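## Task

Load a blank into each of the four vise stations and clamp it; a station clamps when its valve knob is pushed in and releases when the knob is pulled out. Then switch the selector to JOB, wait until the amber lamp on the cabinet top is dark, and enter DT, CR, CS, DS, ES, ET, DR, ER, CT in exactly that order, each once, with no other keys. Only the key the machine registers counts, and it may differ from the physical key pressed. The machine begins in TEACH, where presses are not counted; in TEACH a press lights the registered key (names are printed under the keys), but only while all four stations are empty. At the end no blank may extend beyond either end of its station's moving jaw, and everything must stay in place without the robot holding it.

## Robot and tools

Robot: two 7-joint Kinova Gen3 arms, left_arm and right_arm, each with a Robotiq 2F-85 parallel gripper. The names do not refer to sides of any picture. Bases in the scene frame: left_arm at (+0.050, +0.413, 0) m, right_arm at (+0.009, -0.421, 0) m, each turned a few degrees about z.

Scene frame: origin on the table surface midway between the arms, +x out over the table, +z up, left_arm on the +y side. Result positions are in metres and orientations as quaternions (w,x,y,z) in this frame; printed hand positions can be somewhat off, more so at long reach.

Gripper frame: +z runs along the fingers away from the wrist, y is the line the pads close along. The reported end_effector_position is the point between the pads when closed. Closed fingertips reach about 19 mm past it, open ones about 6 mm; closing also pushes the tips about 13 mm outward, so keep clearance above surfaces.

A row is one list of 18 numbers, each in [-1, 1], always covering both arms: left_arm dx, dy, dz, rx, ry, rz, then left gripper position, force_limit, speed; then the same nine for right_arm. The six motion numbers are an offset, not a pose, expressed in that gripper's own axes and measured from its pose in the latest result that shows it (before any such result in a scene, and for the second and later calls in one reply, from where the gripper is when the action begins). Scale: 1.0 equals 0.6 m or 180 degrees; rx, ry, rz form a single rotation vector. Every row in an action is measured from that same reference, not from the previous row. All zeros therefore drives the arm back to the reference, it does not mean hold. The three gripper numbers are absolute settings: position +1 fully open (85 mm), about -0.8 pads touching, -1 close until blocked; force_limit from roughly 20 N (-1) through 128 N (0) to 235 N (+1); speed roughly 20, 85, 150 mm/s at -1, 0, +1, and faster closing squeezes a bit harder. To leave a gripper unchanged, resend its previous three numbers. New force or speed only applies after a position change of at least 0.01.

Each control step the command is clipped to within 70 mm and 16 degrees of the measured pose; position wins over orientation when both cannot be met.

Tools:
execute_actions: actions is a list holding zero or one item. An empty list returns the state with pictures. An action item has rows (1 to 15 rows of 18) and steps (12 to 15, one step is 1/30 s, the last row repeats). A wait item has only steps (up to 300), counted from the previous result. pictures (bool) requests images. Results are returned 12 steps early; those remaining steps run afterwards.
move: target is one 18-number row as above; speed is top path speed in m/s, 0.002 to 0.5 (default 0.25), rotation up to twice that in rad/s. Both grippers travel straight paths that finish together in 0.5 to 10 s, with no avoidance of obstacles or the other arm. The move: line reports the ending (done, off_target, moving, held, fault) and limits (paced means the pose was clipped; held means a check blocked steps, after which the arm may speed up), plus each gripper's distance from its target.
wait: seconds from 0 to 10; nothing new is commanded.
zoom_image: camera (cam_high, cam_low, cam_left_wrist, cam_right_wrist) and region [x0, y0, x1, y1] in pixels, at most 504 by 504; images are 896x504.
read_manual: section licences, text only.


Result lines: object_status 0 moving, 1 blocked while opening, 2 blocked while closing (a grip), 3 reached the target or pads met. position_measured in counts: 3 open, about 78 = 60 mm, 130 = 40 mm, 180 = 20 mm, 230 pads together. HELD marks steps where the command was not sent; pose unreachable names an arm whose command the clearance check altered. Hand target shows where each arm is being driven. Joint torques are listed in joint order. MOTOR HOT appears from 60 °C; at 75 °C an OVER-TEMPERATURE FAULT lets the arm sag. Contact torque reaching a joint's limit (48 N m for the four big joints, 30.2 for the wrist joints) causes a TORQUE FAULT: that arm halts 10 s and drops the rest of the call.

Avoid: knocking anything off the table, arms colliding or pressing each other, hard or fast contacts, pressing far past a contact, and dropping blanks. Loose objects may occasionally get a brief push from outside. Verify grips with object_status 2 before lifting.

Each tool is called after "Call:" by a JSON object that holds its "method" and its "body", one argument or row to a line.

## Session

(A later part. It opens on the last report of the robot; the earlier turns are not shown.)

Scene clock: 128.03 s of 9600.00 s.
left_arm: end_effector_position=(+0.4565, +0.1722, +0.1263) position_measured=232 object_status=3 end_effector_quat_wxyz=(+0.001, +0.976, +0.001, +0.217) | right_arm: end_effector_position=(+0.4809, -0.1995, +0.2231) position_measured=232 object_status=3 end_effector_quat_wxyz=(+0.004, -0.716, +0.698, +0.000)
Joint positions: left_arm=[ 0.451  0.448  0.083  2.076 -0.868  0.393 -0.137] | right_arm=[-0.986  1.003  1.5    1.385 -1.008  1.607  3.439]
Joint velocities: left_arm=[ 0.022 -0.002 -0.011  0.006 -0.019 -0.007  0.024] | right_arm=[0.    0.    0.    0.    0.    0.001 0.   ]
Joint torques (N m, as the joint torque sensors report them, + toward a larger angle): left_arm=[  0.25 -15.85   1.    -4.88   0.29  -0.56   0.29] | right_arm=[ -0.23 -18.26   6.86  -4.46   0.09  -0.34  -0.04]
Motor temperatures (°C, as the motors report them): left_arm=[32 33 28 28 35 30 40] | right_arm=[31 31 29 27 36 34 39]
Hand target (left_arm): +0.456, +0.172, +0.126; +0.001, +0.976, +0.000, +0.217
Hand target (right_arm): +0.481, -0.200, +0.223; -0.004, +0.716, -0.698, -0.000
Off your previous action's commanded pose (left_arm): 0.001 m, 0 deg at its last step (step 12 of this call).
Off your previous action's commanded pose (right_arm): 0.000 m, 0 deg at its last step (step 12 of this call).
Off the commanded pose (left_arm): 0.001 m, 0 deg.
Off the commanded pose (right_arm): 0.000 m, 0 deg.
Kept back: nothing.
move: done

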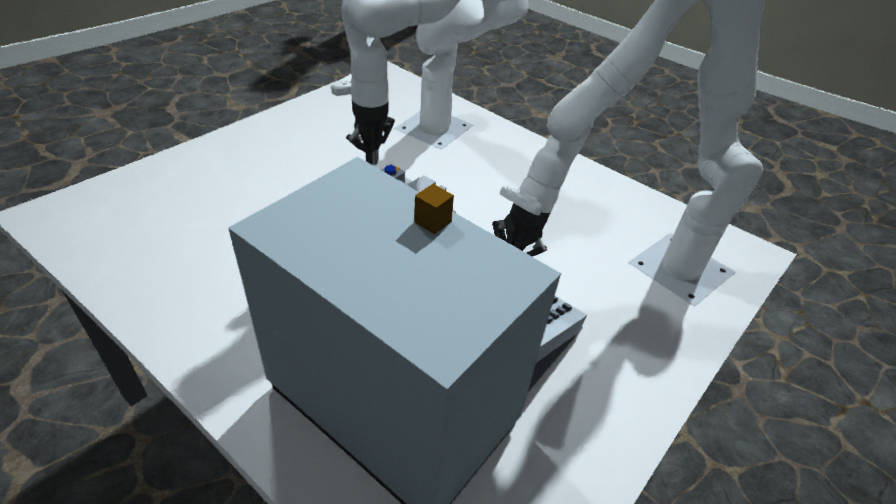

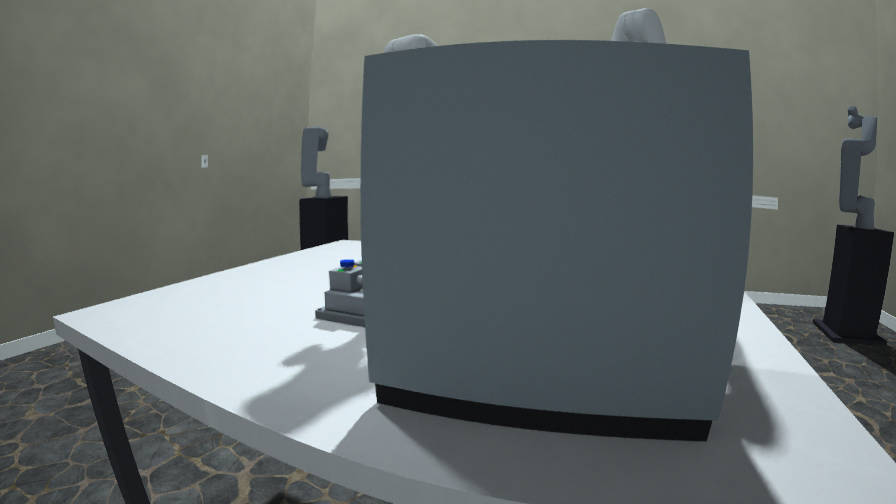

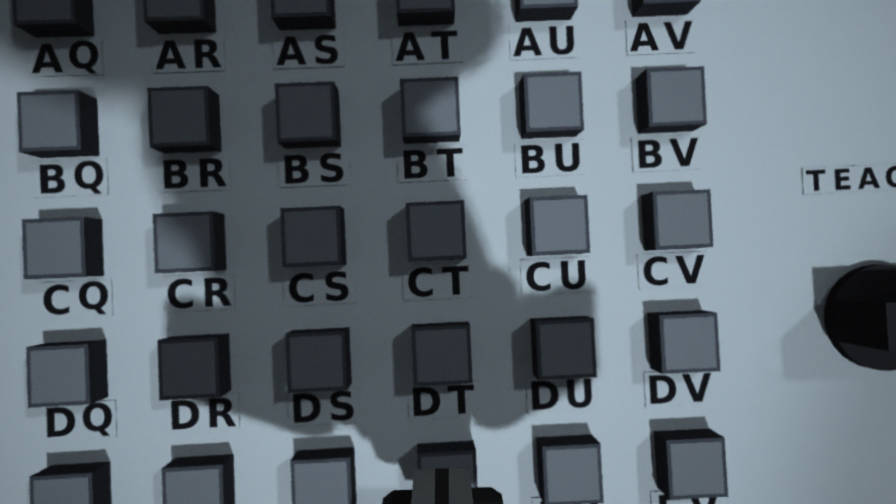

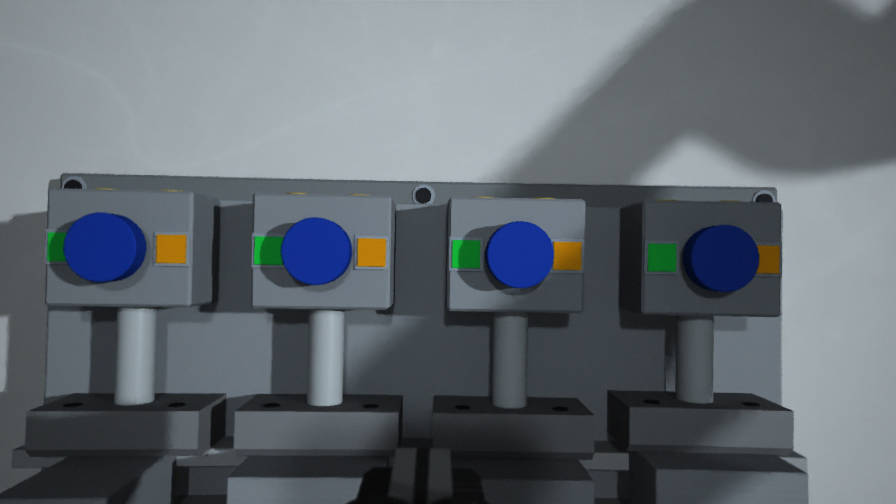

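Call:
{"method": "move", "body": {
  "target": [0.0033,0.0005,0.033,0,0,0,-1,0,1,0,0,0,0,0,0,-1,0,1],
  "speed": 0.03
}}

Scene clock: 129.27 s of 9600.00 s.
left_arm: end_effector_position=(+0.4661, +0.1718, +0.1101) position_measured=232 object_status=3 end_effector_quat_wxyz=(+0.001, +0.976, +0.001, +0.217) | right_arm: end_effector_position=(+0.4809, -0.1995, +0.2231) position_measured=232 object_status=3 end_effector_quat_wxyz=(+0.004, -0.716, +0.698, +0.000)
Joint positions: left_arm=[ 0.47   0.495  0.039  2.067 -0.912  0.348 -0.099] | right_arm=[-0.986  1.003  1.5    1.385 -1.008  1.607  3.439]
Joint velocities: left_arm=[ 0.005  0.    -0.005  0.002 -0.004 -0.002  0.006] | right_arm=[ 0.001 -0.    -0.     0.    -0.001 -0.001 -0.001]
Joint torques (N m, as the joint torque sensors report them, + toward a larger angle): left_arm=[ -0.11 -14.15  -0.3   -5.91  -0.24  -0.85   0.31] | right_arm=[ -0.19 -18.41   6.78  -4.37   0.07  -0.14   0.04]
Motor temperatures (°C, as the motors report them): left_arm=[32 33 28 28 35 30 40] | right_arm=[31 31 29 27 36 34 39]
Hand target (left_arm): +0.467, +0.172, +0.109; +0.001, +0.976, +0.001, +0.217
Hand target (right_arm): +0.481, -0.200, +0.223; -0.004, +0.716, -0.698, -0.000
Off the commanded pose (left_arm): 0.001 m, 0 deg.
Off the commanded pose (right_arm): 0.000 m, 0 deg.
Kept back: nothing.
move: done

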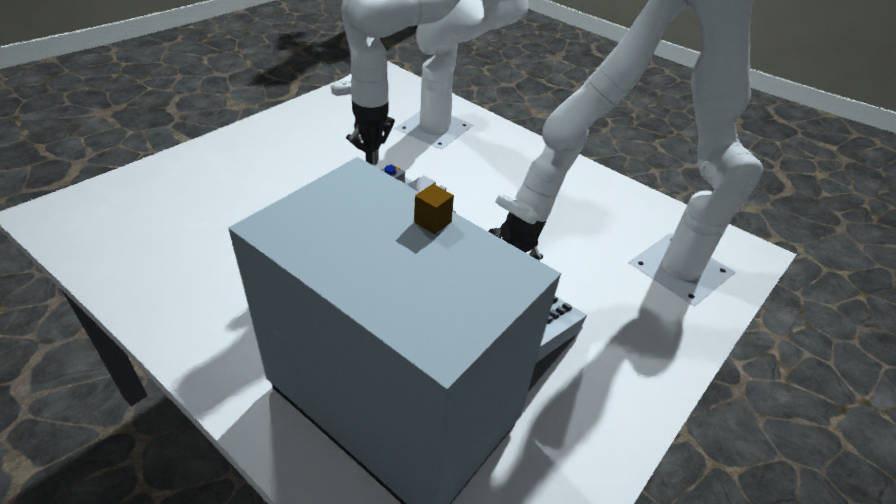

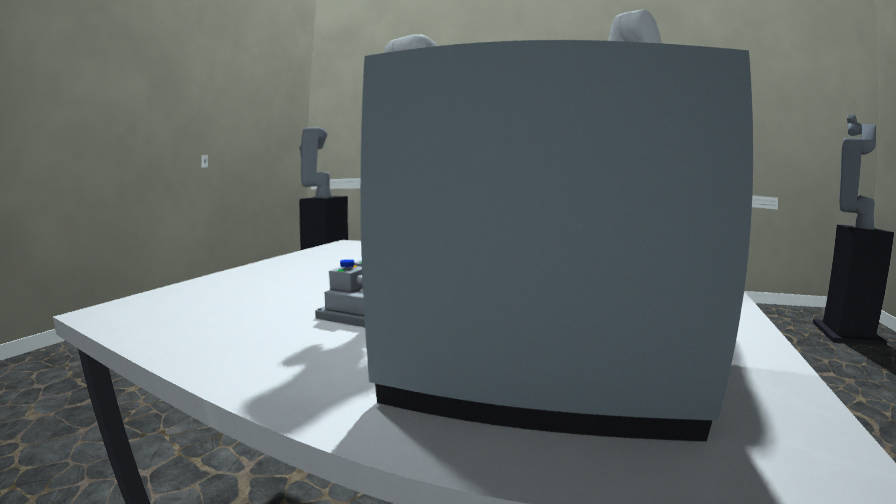

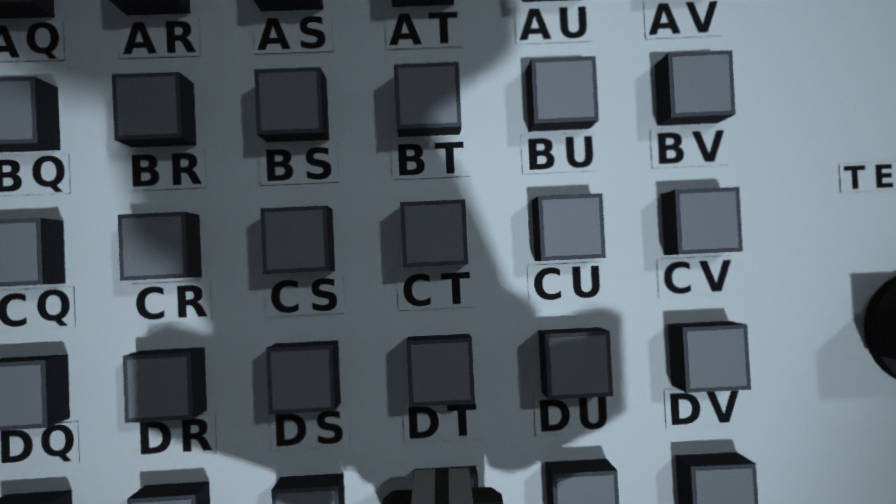

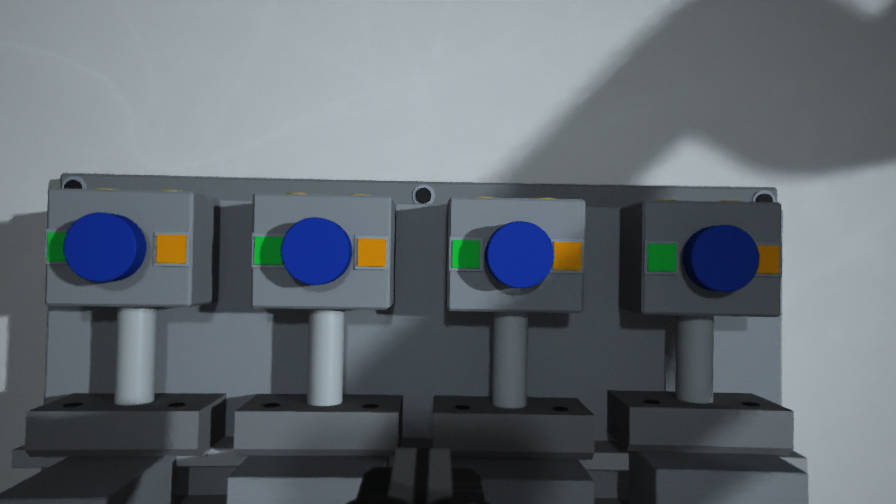

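Call:
{"method": "execute_actions", "body": {
  "actions": [
    {"rows":[[0,0,-0.01,0,0,0,-1,0,1,0,0,0,0,0,0,-1,0,1],[0,0,-0.02,0,0,0,-1,0,1,0,0,0,0,0,0,-1,0,1]],"steps":12}
  ]
}}

Call:
{"method": "move", "body": {
  "target": [0.0562,-0.1128,0,0,0,0,-1,0,1,0,0,0,0,0,0,-1,0,1],
  "speed": 0.15
}}

Call:
{"method": "move", "body": {
  "target": [0,0,0.022,0,0,0,-1,0,1,0,0,0,0,0,0,-1,0,1],
  "speed": 0.03
}}

Scene clock: 130.00 s of 9600.00 s.
left_arm: end_effector_position=(+0.4661, +0.1718, +0.1101) position_measured=232 object_status=3 end_effector_quat_wxyz=(+0.001, +0.976, +0.001, +0.217) | right_arm: end_effector_position=(+0.4809, -0.1995, +0.2231) position_measured=232 object_status=3 end_effector_quat_wxyz=(+0.004, -0.716, +0.698, +0.000)
Joint positions: left_arm=[ 0.47   0.495  0.039  2.068 -0.913  0.347 -0.098] | right_arm=[-0.986  1.003  1.5    1.385 -1.008  1.607  3.439]
Joint velocities: left_arm=[ 0.001 -0.001  0.    -0.    -0.     0.001 -0.001] | right_arm=[ 0.001  0.     0.    -0.001  0.     0.    -0.001]
Joint torques (N m, as the joint torque sensors report them, + toward a larger angle): left_arm=[ -0.44 -14.15  -0.03  -5.95  -0.2   -0.9    0.16] | right_arm=[ -0.23 -18.29   6.75  -4.64   0.11  -0.21   0.12]
Motor temperatures (°C, as the motors report them): left_arm=[32 33 28 28 35 30 40] | right_arm=[31 31 29 27 36 34 39]
Kept back: the last 12 steps of this action.
Steps of this call (steps 1 to 22: nothing new was sent). Readings (end_effector_position | what the end effector reports):
1: left_arm (+0.4661, +0.1718, +0.1101) | right_arm (+0.4809, -0.1995, +0.2231) | left_arm position_measured=232 object_status=3 | right_arm position_measured=232 object_status=3
2: left_arm (+0.4661, +0.1718, +0.1101) | right_arm (+0.4809, -0.1995, +0.2231) | left_arm position_measured=232 object_status=3 | right_arm position_measured=232 object_status=3
4: left_arm (+0.4661, +0.1718, +0.1101) | right_arm (+0.4809, -0.1995, +0.2231) | left_arm position_measured=232 object_status=3 | right_arm position_measured=232 object_status=3
8: left_arm (+0.4661, +0.1718, +0.1101) | right_arm (+0.4809, -0.1995, +0.2231) | left_arm position_measured=232 object_status=3 | right_arm position_measured=232 object_status=3
22: the state above

Scene clock: 131.37 s of 9600.00 s.
left_arm: end_effector_position=(+0.4903, +0.2380, +0.1342) position_measured=232 object_status=3 end_effector_quat_wxyz=(+0.001, +0.976, -0.001, +0.217) | right_arm: end_effector_position=(+0.4809, -0.1995, +0.2231) position_measured=232 object_status=3 end_effector_quat_wxyz=(+0.004, -0.716, +0.698, +0.000)
Joint positions: left_arm=[ 0.198  0.415  0.142  2.103 -0.831  0.329 -0.365] | right_arm=[-0.986  1.003  1.5    1.385 -1.008  1.607  3.439]
Joint velocities: left_arm=[-0.038 -0.001  0.019 -0.006  0.026  0.01  -0.034] | right_arm=[-0.001 -0.001 -0.    -0.    -0.    -0.     0.   ]
Joint torques (N m, as the joint torque sensors report them, + toward a larger angle): left_arm=[ -0.23 -14.88   0.96  -4.73  -0.01  -0.37   0.04] | right_arm=[ -0.22 -18.31   6.78  -4.5    0.02  -0.2    0.01]
Motor temperatures (°C, as the motors report them): left_arm=[32 33 28 28 35 30 40] | right_arm=[31 31 29 27 36 34 39]
Hand target (left_arm): +0.491, +0.239, +0.134; +0.001, +0.976, +0.000, +0.216
Hand target (right_arm): +0.481, -0.200, +0.223; -0.004, +0.716, -0.698, -0.000
Off your previous action's commanded pose (left_arm): 0.000 m, 0 deg at its last step (step 12 of this call).
Off your previous action's commanded pose (right_arm): 0.000 m, 0 deg at its last step (step 12 of this call).
Off the commanded pose (left_arm): 0.002 m, 0 deg.
Off the commanded pose (right_arm): 0.000 m, 0 deg.
Kept back: nothing.
move: done

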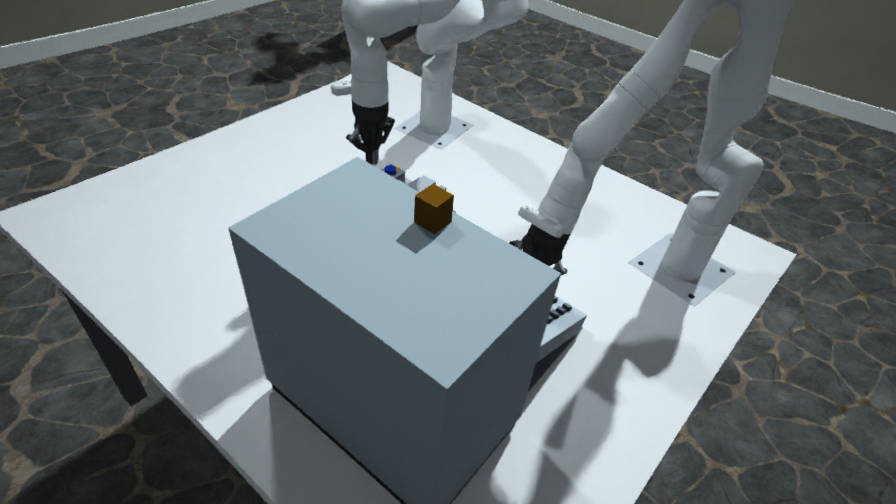

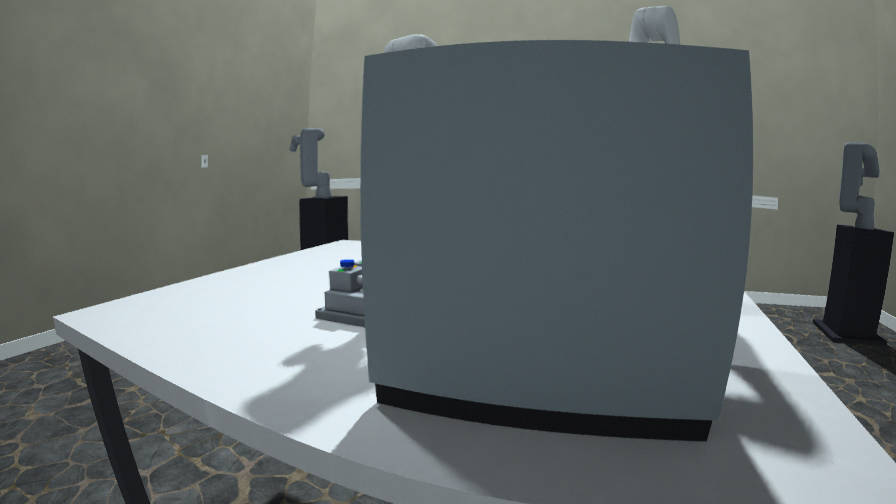

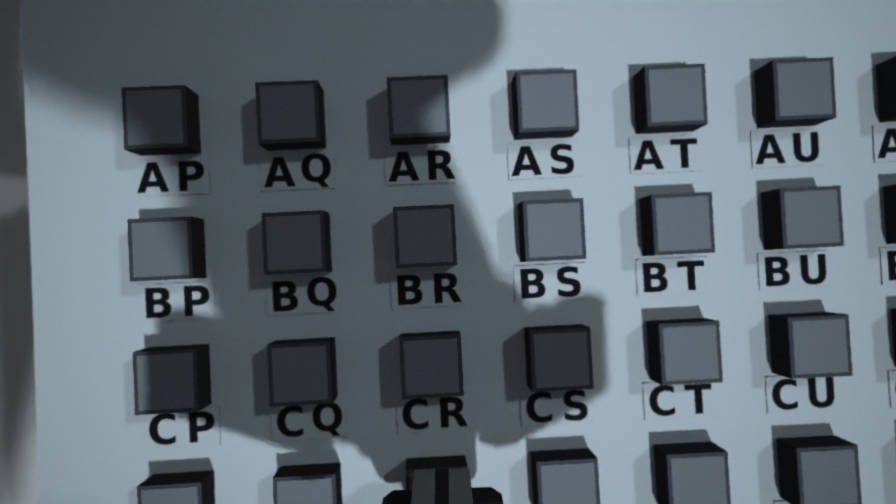

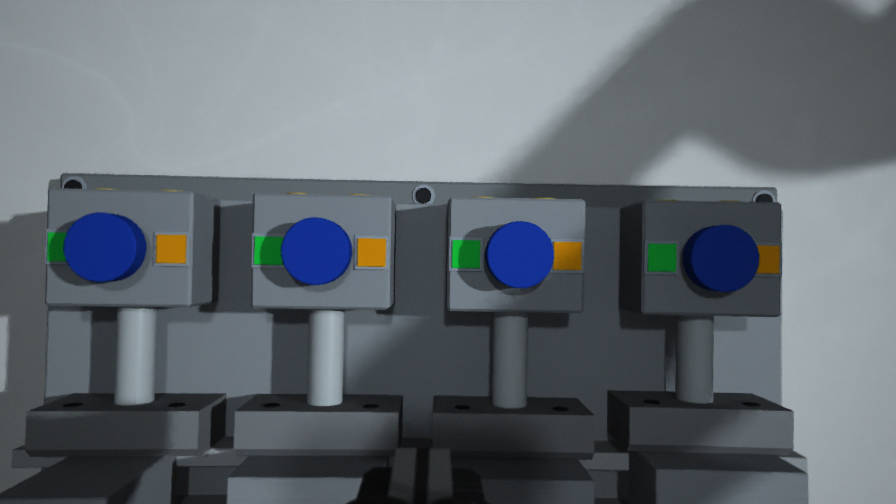

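Scene clock: 132.07 s of 9600.00 s.
left_arm: end_effector_position=(+0.4948, +0.2379, +0.1244) position_measured=232 object_status=3 end_effector_quat_wxyz=(+0.001, +0.976, -0.001, +0.218) | right_arm: end_effector_position=(+0.4809, -0.1995, +0.2231) position_measured=232 object_status=3 end_effector_quat_wxyz=(+0.004, -0.716, +0.698, +0.000)
Joint positions: left_arm=[ 0.225  0.442  0.102  2.101 -0.865  0.297 -0.331] | right_arm=[-0.986  1.003  1.5    1.385 -1.008  1.607  3.439]
Joint velocities: left_arm=[ 0.01  -0.001 -0.011  0.004 -0.012 -0.007  0.012] | right_arm=[-0.001  0.     0.     0.    -0.     0.    -0.001]
Joint torques (N m, as the joint torque sensors report them, + toward a larger angle): left_arm=[ -0.51 -10.24   0.05  -7.14  -0.27  -1.75   0.5 ] | right_arm=[ -0.23 -18.31   6.81  -4.57  -0.02  -0.27   0.01]
Motor temperatures (°C, as the motors report them): left_arm=[32 33 28 28 35 30 40] | right_arm=[31 31 29 27 36 34 39]
Hand target (left_arm): +0.496, +0.238, +0.122; +0.001, +0.976, -0.001, +0.217
Hand target (right_arm): +0.481, -0.200, +0.223; -0.004, +0.716, -0.698, -0.000
Off the commanded pose (left_arm): 0.002 m, 0 deg.
Off the commanded pose (right_arm): 0.000 m, 0 deg.
Kept back: nothing.
move: done

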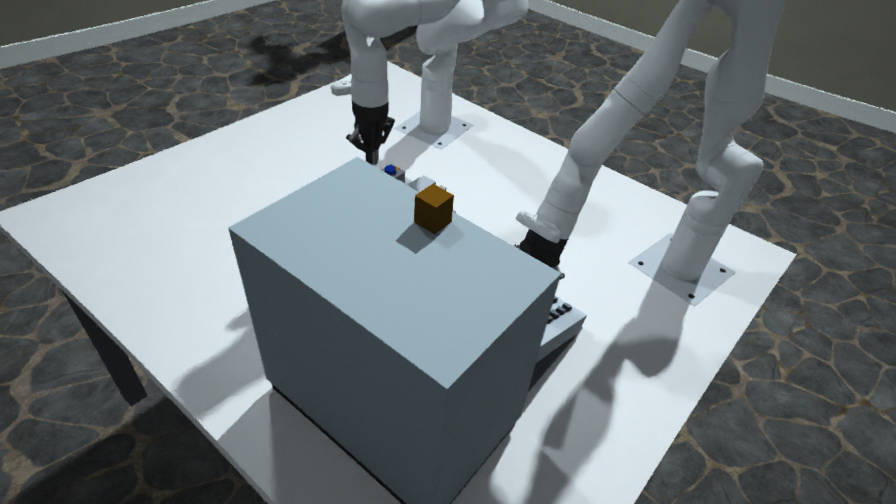

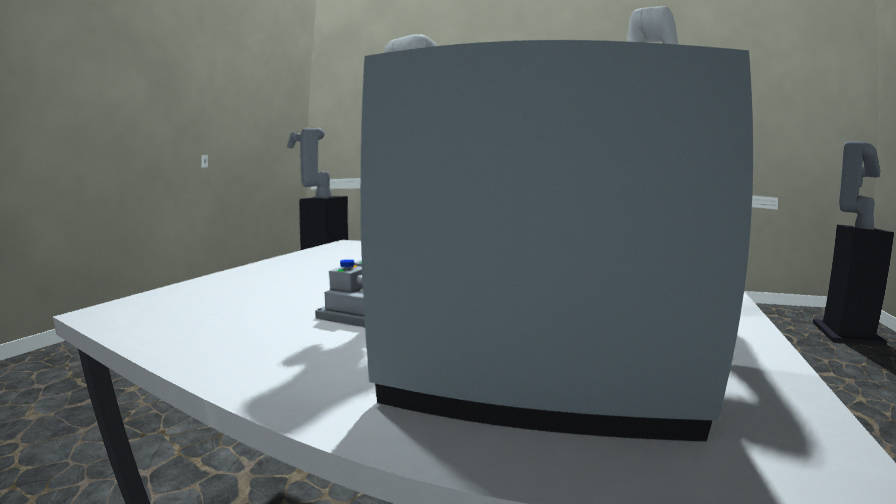

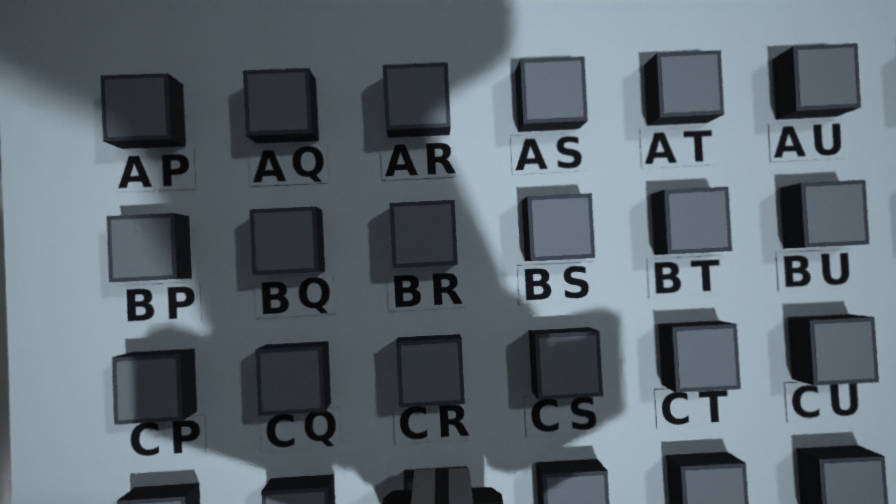

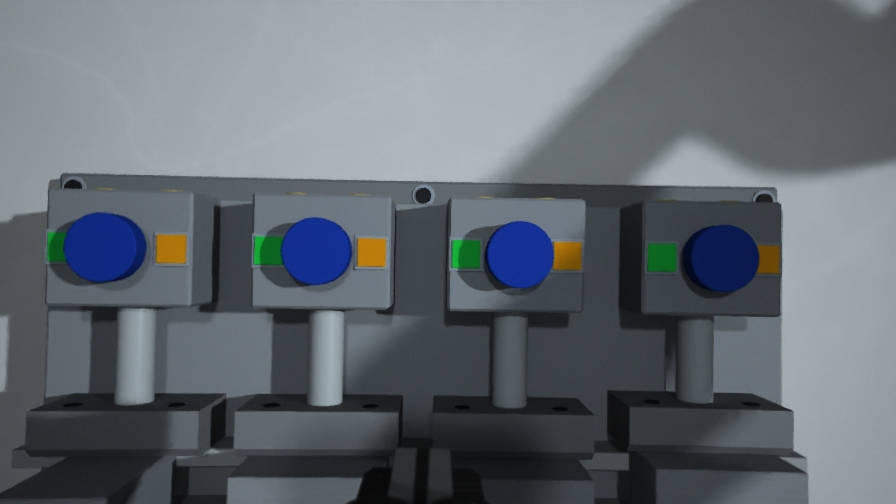

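Call:
{"method": "execute_actions", "body": {
  "actions": [
    {"rows":[[0,0,-0.01,0,0,0,-1,0,1,0,0,0,0,0,0,-1,0,1],[0,0,-0.02,0,0,0,-1,0,1,0,0,0,0,0,0,-1,0,1],[0,0,-0.02,0,0,0,-1,0,1,0,0,0,0,0,0,-1,0,1],[0,0,-0.02,0,0,0,-1,0,1,0,0,0,0,0,0,-1,0,1],[0,0,-0.02,0,0,0,-1,0,1,0,0,0,0,0,0,-1,0,1],[0.001,0.02,-0.02,0,0,0,-1,0,1,0,0,0,0,0,0,-1,0,1],[0.002,0.04,-0.02,0,0,0,-1,0,1,0,0,0,0,0,0,-1,0,1],[0.0028,0.0535,-0.02,0,0,0,-1,0,1,0,0,0,0,0,0,-1,0,1]],"steps":15}
  ]
}}

Call:
{"method": "move", "body": {
  "target": [0,0,0.0225,0,0,0,-1,0,1,0,0,0,0,0,0,-1,0,1],
  "speed": 0.03
}}

Scene clock: 133.00 s of 9600.00 s.
left_arm: end_effector_position=(+0.4940, +0.2385, +0.1293) position_measured=232 object_status=3 end_effector_quat_wxyz=(+0.002, +0.976, -0.000, +0.220) | right_arm: end_effector_position=(+0.4809, -0.1995, +0.2231) position_measured=232 object_status=3 end_effector_quat_wxyz=(+0.004, -0.716, +0.698, +0.000)
Joint positions: left_arm=[ 0.218  0.429  0.111  2.103 -0.857  0.305 -0.338] | right_arm=[-0.986  1.003  1.5    1.385 -1.008  1.607  3.439]
Joint velocities: left_arm=[-0.119 -0.207  0.199  0.017  0.186  0.189 -0.176] | right_arm=[ 0.    -0.001 -0.     0.    -0.001  0.001 -0.   ]
Joint torques (N m, as the joint torque sensors report them, + toward a larger angle): left_arm=[  0.22 -15.13   1.03  -4.71   0.3   -0.53   0.33] | right_arm=[ -0.29 -18.42   6.49  -4.35   0.12  -0.24  -0.03]
Motor temperatures (°C, as the motors report them): left_arm=[32 33 28 28 35 30 40] | right_arm=[31 31 29 27 36 34 39]
Steps of this call (steps 1 to 25: nothing new was sent; steps 26 to 28: the first 3 steps of this action). Readings (end_effector_position | what the end effector reports):
26: left_arm (+0.4948, +0.2380, +0.1248) | right_arm (+0.4809, -0.1995, +0.2231) | left_arm position_measured=232 object_status=3 | right_arm position_measured=232 object_status=3
27: left_arm (+0.4947, +0.2382, +0.1266) | right_arm (+0.4809, -0.1995, +0.2231) | left_arm position_measured=232 object_status=3 | right_arm position_measured=232 object_status=3
28: the state above

Scene clock: 134.33 s of 9600.00 s.
left_arm: end_effector_position=(+0.4968, +0.2063, +0.1251) position_measured=232 object_status=3 end_effector_quat_wxyz=(+0.001, +0.976, -0.001, +0.218) | right_arm: end_effector_position=(+0.4809, -0.1995, +0.2231) position_measured=232 object_status=3 end_effector_quat_wxyz=(+0.004, -0.716, +0.698, +0.000)
Joint positions: left_arm=[ 0.292  0.47   0.114  2.045 -0.851  0.353 -0.285] | right_arm=[-0.986  1.003  1.5    1.385 -1.008  1.607  3.439]
Joint velocities: left_arm=[ 0.006 -0.001 -0.005  0.002 -0.006 -0.002  0.006] | right_arm=[ 0.002 -0.    -0.    -0.001  0.    -0.    -0.001]
Joint torques (N m, as the joint torque sensors report them, + toward a larger angle): left_arm=[ -0.66 -14.07   0.23  -6.1   -0.05  -1.01   0.14] | right_arm=[ -0.33 -18.47   6.81  -4.58   0.12  -0.18   0.01]
Motor temperatures (°C, as the motors report them): left_arm=[32 33 28 28 35 30 40] | right_arm=[31 31 29 27 36 34 39]
Hand target (left_arm): +0.497, +0.206, +0.124; +0.001, +0.976, -0.001, +0.218
Hand target (right_arm): +0.481, -0.200, +0.223; -0.004, +0.716, -0.698, -0.000
Off your previous action's commanded pose (left_arm): 0.002 m, 0 deg at its last step (step 12 of this call).
Off your previous action's commanded pose (right_arm): 0.000 m, 0 deg at its last step (step 12 of this call).
Off the commanded pose (left_arm): 0.001 m, 0 deg.
Off the commanded pose (right_arm): 0.000 m, 0 deg.
Kept back: nothing.
move: done

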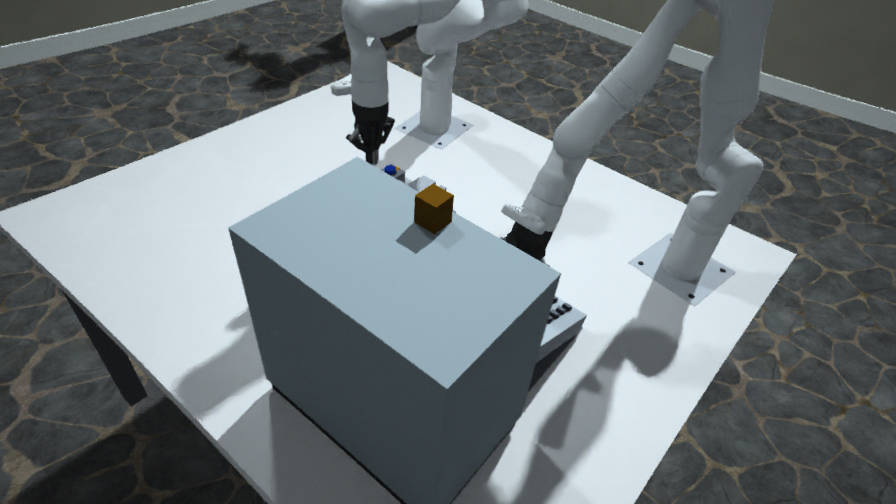

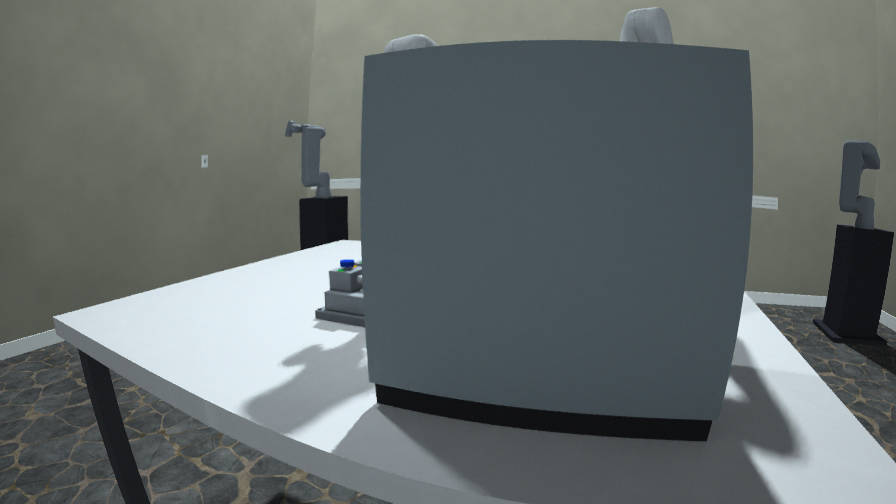

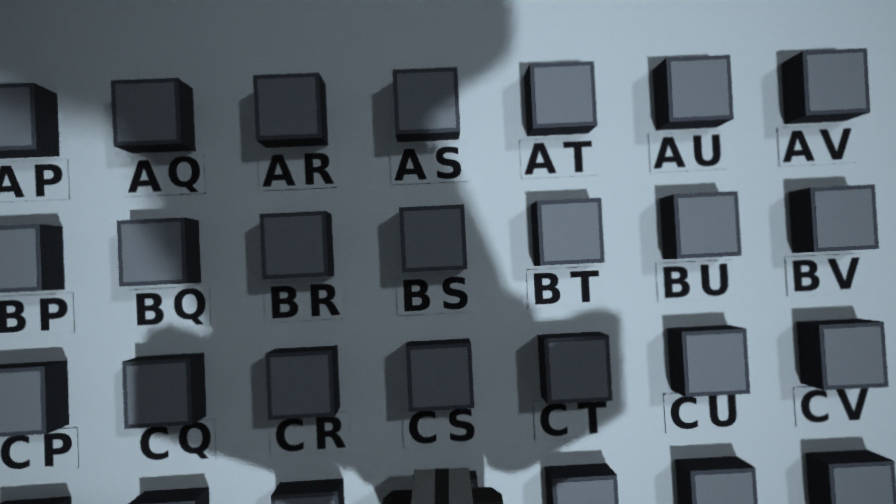

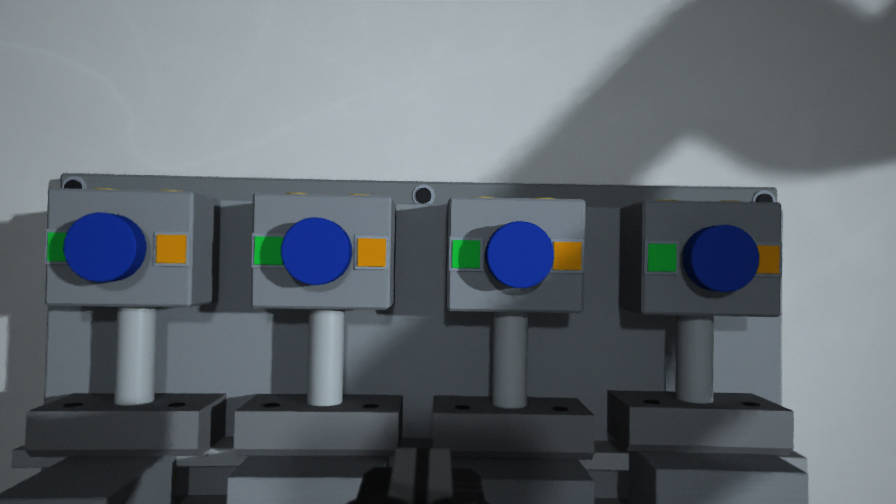

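DS pressed. Now ES then FS.

Call:
{"method": "execute_actions", "body": {
  "actions": [
    {"rows":[[0,0,-0.01,0,0,0,-1,0,1,0,0,0,0,0,0,-1,0,1],[0,0,-0.02,0,0,0,-1,0,1,0,0,0,0,0,0,-1,0,1],[0,0,-0.02,0,0,0,-1,0,1,0,0,0,0,0,0,-1,0,1],[0,0,-0.02,0,0,0,-1,0,1,0,0,0,0,0,0,-1,0,1],[0,0,-0.02,0,0,0,-1,0,1,0,0,0,0,0,0,-1,0,1],[-0.02,0,-0.02,0,0,0,-1,0,1,0,0,0,0,0,0,-1,0,1],[-0.04,0,-0.02,0,0,0,-1,0,1,0,0,0,0,0,0,-1,0,1],[-0.057,0,-0.02,0,0,0,-1,0,1,0,0,0,0,0,0,-1,0,1]],"steps":15}
  ]
}}

Call:
{"method": "move", "body": {
  "target": [0,0,0.0228,0,0,0,-1,0,1,0,0,0,0,0,0,-1,0,1],
  "speed": 0.03
}}

Call:
{"method": "execute_actions", "body": {
  "actions": [
    {"rows":[[0,0,-0.01,0,0,0,-1,0,1,0,0,0,0,0,0,-1,0,1],[0,0,-0.02,0,0,0,-1,0,1,0,0,0,0,0,0,-1,0,1],[0,0,-0.02,0,0,0,-1,0,1,0,0,0,0,0,0,-1,0,1],[0,0,-0.02,0,0,0,-1,0,1,0,0,0,0,0,0,-1,0,1],[0,0,-0.02,0,0,0,-1,0,1,0,0,0,0,0,0,-1,0,1],[-0.02,0,-0.02,0,0,0,-1,0,1,0,0,0,0,0,0,-1,0,1],[-0.04,0,-0.02,0,0,0,-1,0,1,0,0,0,0,0,0,-1,0,1],[-0.057,0,-0.02,0,0,0,-1,0,1,0,0,0,0,0,0,-1,0,1]],"steps":15}
  ]
}}

Call:
{"method": "move", "body": {
  "target": [0,0,0.0228,0,0,0,-1,0,1,0,0,0,0,0,0,-1,0,1],
  "speed": 0.03
}}

Scene clock: 135.53 s of 9600.00 s.
left_arm: end_effector_position=(+0.4955, +0.2067, +0.1301) position_measured=232 object_status=3 end_effector_quat_wxyz=(+0.002, +0.976, -0.000, +0.220) | right_arm: end_effector_position=(+0.4809, -0.1995, +0.2231) position_measured=232 object_status=3 end_effector_quat_wxyz=(+0.004, -0.716, +0.698, +0.000)
Joint positions: left_arm=[ 0.286  0.457  0.123  2.047 -0.842  0.361 -0.293] | right_arm=[-0.986  1.003  1.5    1.385 -1.008  1.607  3.439]
Joint velocities: left_arm=[-0.087 -0.187  0.164  0.017  0.166  0.176 -0.154] | right_arm=[-0.    -0.001  0.     0.001  0.001 -0.    -0.001]
Joint torques (N m, as the joint torque sensors report them, + toward a larger angle): left_arm=[ -0.01 -15.39   1.21  -5.72   0.23  -0.54   0.17] | right_arm=[ -0.32 -18.39   6.72  -4.51   0.01  -0.21   0.09]
Motor temperatures (°C, as the motors report them): left_arm=[32 33 28 28 35 30 40] | right_arm=[31 31 29 27 36 34 39]
Steps of this call (steps 1 to 33: nothing new was sent; steps 34 to 36: the first 3 steps of this action). Readings (end_effector_position | what the end effector reports):
34: left_arm (+0.4968, +0.2064, +0.1256) | right_arm (+0.4809, -0.1995, +0.2231) | left_arm position_measured=232 object_status=3 | right_arm position_measured=232 object_status=3
35: left_arm (+0.4963, +0.2066, +0.1276) | right_arm (+0.4809, -0.1995, +0.2231) | left_arm position_measured=232 object_status=3 | right_arm position_measured=232 object_status=3
36: the state above

Scene clock: 136.83 s of 9600.00 s.
left_arm: end_effector_position=(+0.4664, +0.2073, +0.1106) position_measured=232 object_status=3 end_effector_quat_wxyz=(+0.001, +0.976, +0.000, +0.218) | right_arm: end_effector_position=(+0.4809, -0.1995, +0.2231) position_measured=232 object_status=3 end_effector_quat_wxyz=(+0.004, -0.716, +0.698, +0.000)
Joint positions: left_arm=[ 0.416  0.462  0.002  2.136 -0.95   0.277 -0.127] | right_arm=[-0.986  1.003  1.5    1.385 -1.008  1.607  3.439]
Joint velocities: left_arm=[ 0.012  0.001 -0.013  0.004 -0.013 -0.007  0.014] | right_arm=[ 0.    -0.     0.     0.     0.     0.    -0.001]
Joint torques (N m, as the joint torque sensors report them, + toward a larger angle): left_arm=[ -0.72 -11.67  -0.44  -6.57   0.02  -1.51   0.03] | right_arm=[ -0.17 -18.44   6.71  -4.31   0.09  -0.23   0.05]
Motor temperatures (°C, as the motors report them): left_arm=[32 33 28 28 35 30 40] | right_arm=[31 31 29 27 36 34 39]
Hand target (left_arm): +0.467, +0.207, +0.109; +0.001, +0.976, +0.000, +0.217
Hand target (right_arm): +0.481, -0.200, +0.223; -0.004, +0.716, -0.698, -0.000
Off your previous action's commanded pose (left_arm): 0.002 m, 0 deg at its last step (step 12 of this call).
Off your previous action's commanded pose (right_arm): 0.000 m, 0 deg at its last step (step 12 of this call).
Off the commanded pose (left_arm): 0.002 m, 0 deg.
Off the commanded pose (right_arm): 0.000 m, 0 deg.
Kept back: nothing.
move: done

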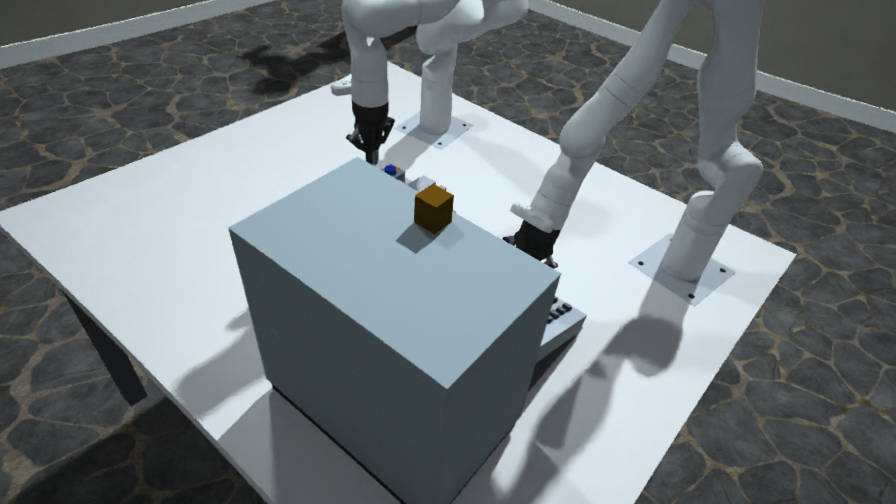

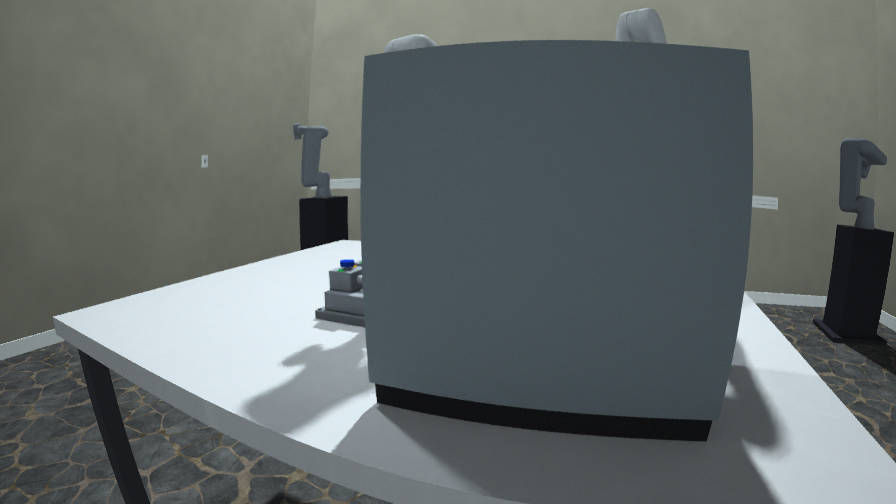

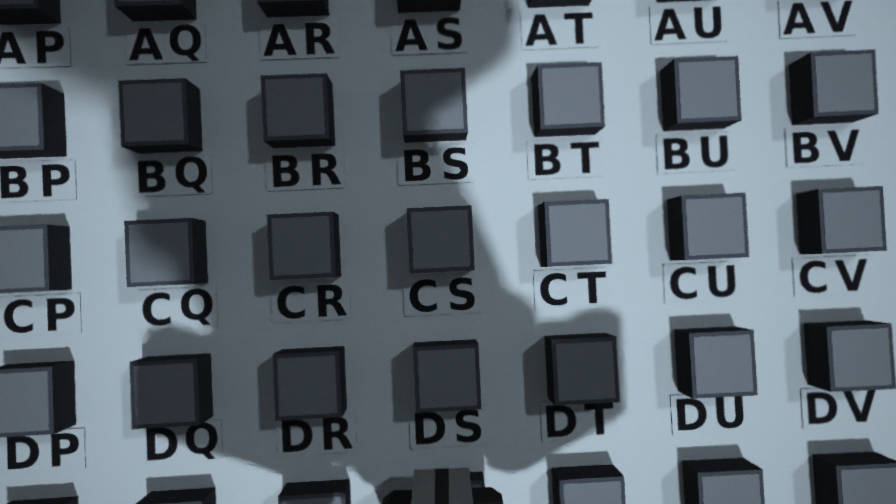

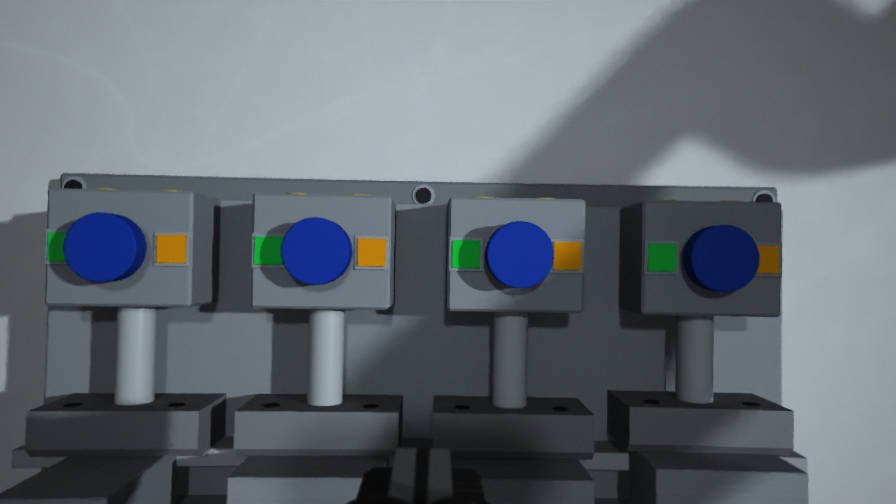

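Scene clock: 136.93 s of 9600.00 s.
left_arm: end_effector_position=(+0.4656, +0.2078, +0.1155) position_measured=232 object_status=3 end_effector_quat_wxyz=(+0.002, +0.976, +0.001, +0.219) | right_arm: end_effector_position=(+0.4809, -0.1995, +0.2231) position_measured=232 object_status=3 end_effector_quat_wxyz=(+0.004, -0.716, +0.698, +0.000)
Joint positions: left_arm=[ 0.408  0.448  0.012  2.138 -0.941  0.286 -0.136] | right_arm=[-0.986  1.003  1.5    1.385 -1.008  1.607  3.439]
Joint velocities: left_arm=[-0.107 -0.21   0.206  0.023  0.192  0.204 -0.184] | right_arm=[-0.002 -0.    -0.001 -0.001 -0.    -0.    -0.   ]
Joint torques (N m, as the joint torque sensors report them, + toward a larger angle): left_arm=[ -0.04 -15.1    1.01  -4.79  -0.33  -0.19   0.85] | right_arm=[ -0.15 -18.33   6.86  -4.58   0.02  -0.23  -0.04]
Motor temperatures (°C, as the motors report them): left_arm=[32 33 28 28 35 30 40] | right_arm=[31 31 29 27 36 34 39]
Steps of this call (steps 1 to 3: the first 3 steps of this action). Readings (end_effector_position | what the end effector reports):
1: left_arm (+0.4665, +0.2074, +0.1110) | right_arm (+0.4809, -0.1995, +0.2231) | left_arm position_measured=232 object_status=3 | right_arm position_measured=232 object_status=3
2: left_arm (+0.4663, +0.2076, +0.1128) | right_arm (+0.4809, -0.1995, +0.2231) | left_arm position_measured=232 object_status=3 | right_arm position_measured=232 object_status=3
3: the state above

Scene clock: 138.27 s of 9600.00 s.
left_arm: end_effector_position=(+0.4362, +0.2084, +0.0963) position_measured=232 object_status=3 end_effector_quat_wxyz=(+0.001, +0.977, +0.002, +0.215) | right_arm: end_effector_position=(+0.4809, -0.1995, +0.2231) position_measured=232 object_status=3 end_effector_quat_wxyz=(+0.004, -0.716, +0.698, +0.000)
Joint positions: left_arm=[ 0.574  0.467 -0.146  2.218 -1.066  0.195  0.051] | right_arm=[-0.986  1.003  1.5    1.385 -1.008  1.607  3.439]
Joint velocities: left_arm=[ 0.025  0.001 -0.029  0.005 -0.021 -0.015  0.023] | right_arm=[-0.     0.     0.     0.001  0.     0.001  0.   ]
Joint torques (N m, as the joint torque sensors report them, + toward a larger angle): left_arm=[ -1.1  -10.88  -1.21  -6.29  -0.05  -0.77   0.22] | right_arm=[ -0.16 -18.35   6.78  -4.37   0.1   -0.16   0.1 ]
Motor temperatures (°C, as the motors report them): left_arm=[32 33 28 28 35 30 40] | right_arm=[31 31 29 27 36 34 39]
Hand target (left_arm): +0.437, +0.208, +0.095; +0.001, +0.977, +0.001, +0.215
Hand target (right_arm): +0.481, -0.200, +0.223; -0.004, +0.716, -0.698, -0.000
Off your previous action's commanded pose (left_arm): 0.002 m, 1 deg at its last step (step 12 of this call).
Off your previous action's commanded pose (right_arm): 0.000 m, 0 deg at its last step (step 12 of this call).
Off the commanded pose (left_arm): 0.002 m, 0 deg.
Off the commanded pose (right_arm): 0.000 m, 0 deg.
Kept back: nothing.
move: done

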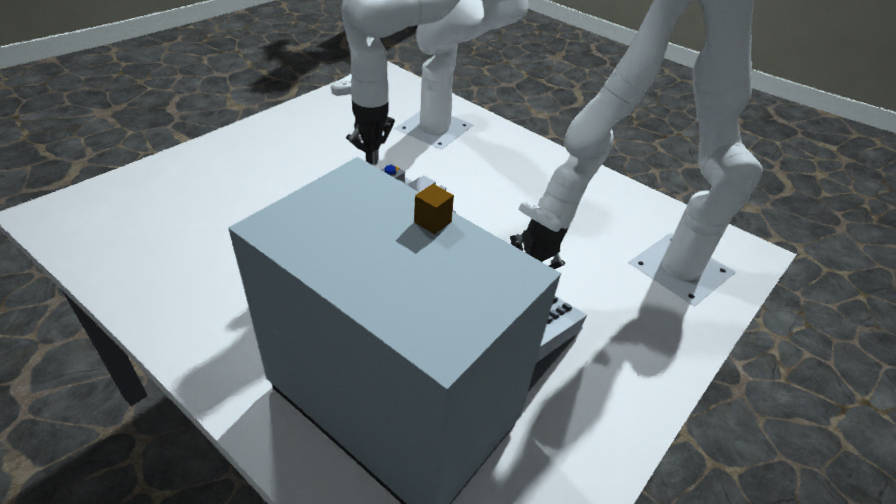

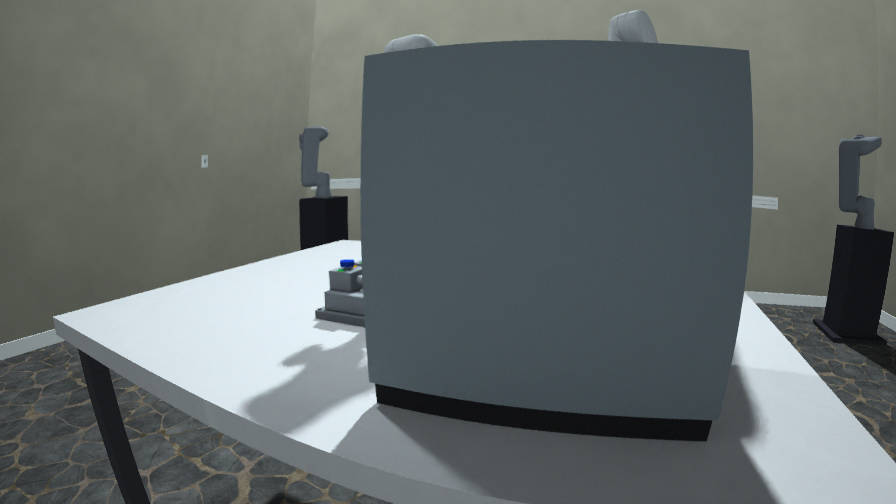

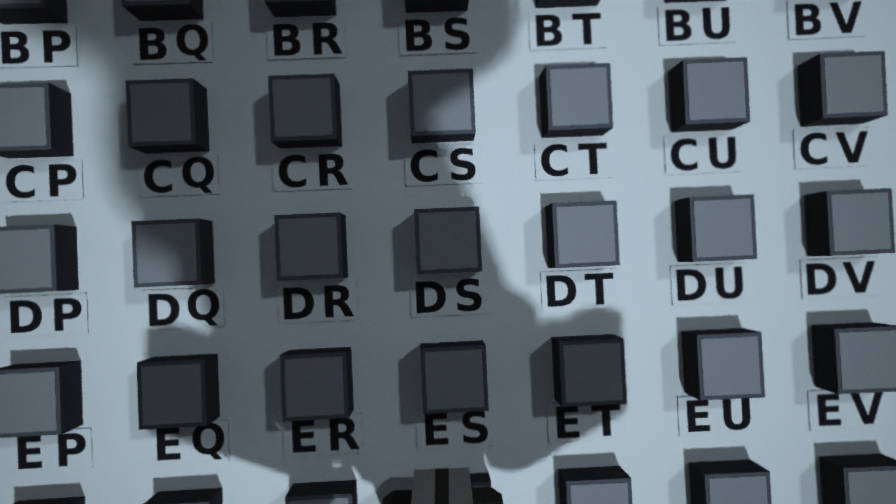

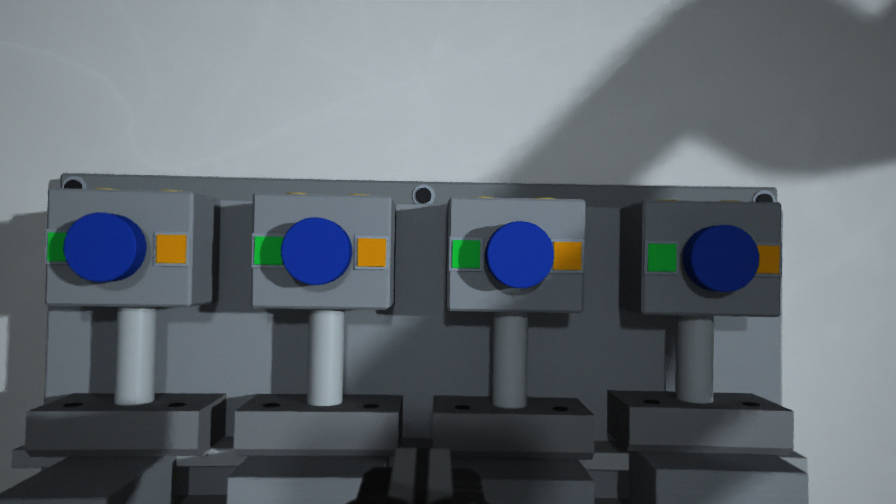

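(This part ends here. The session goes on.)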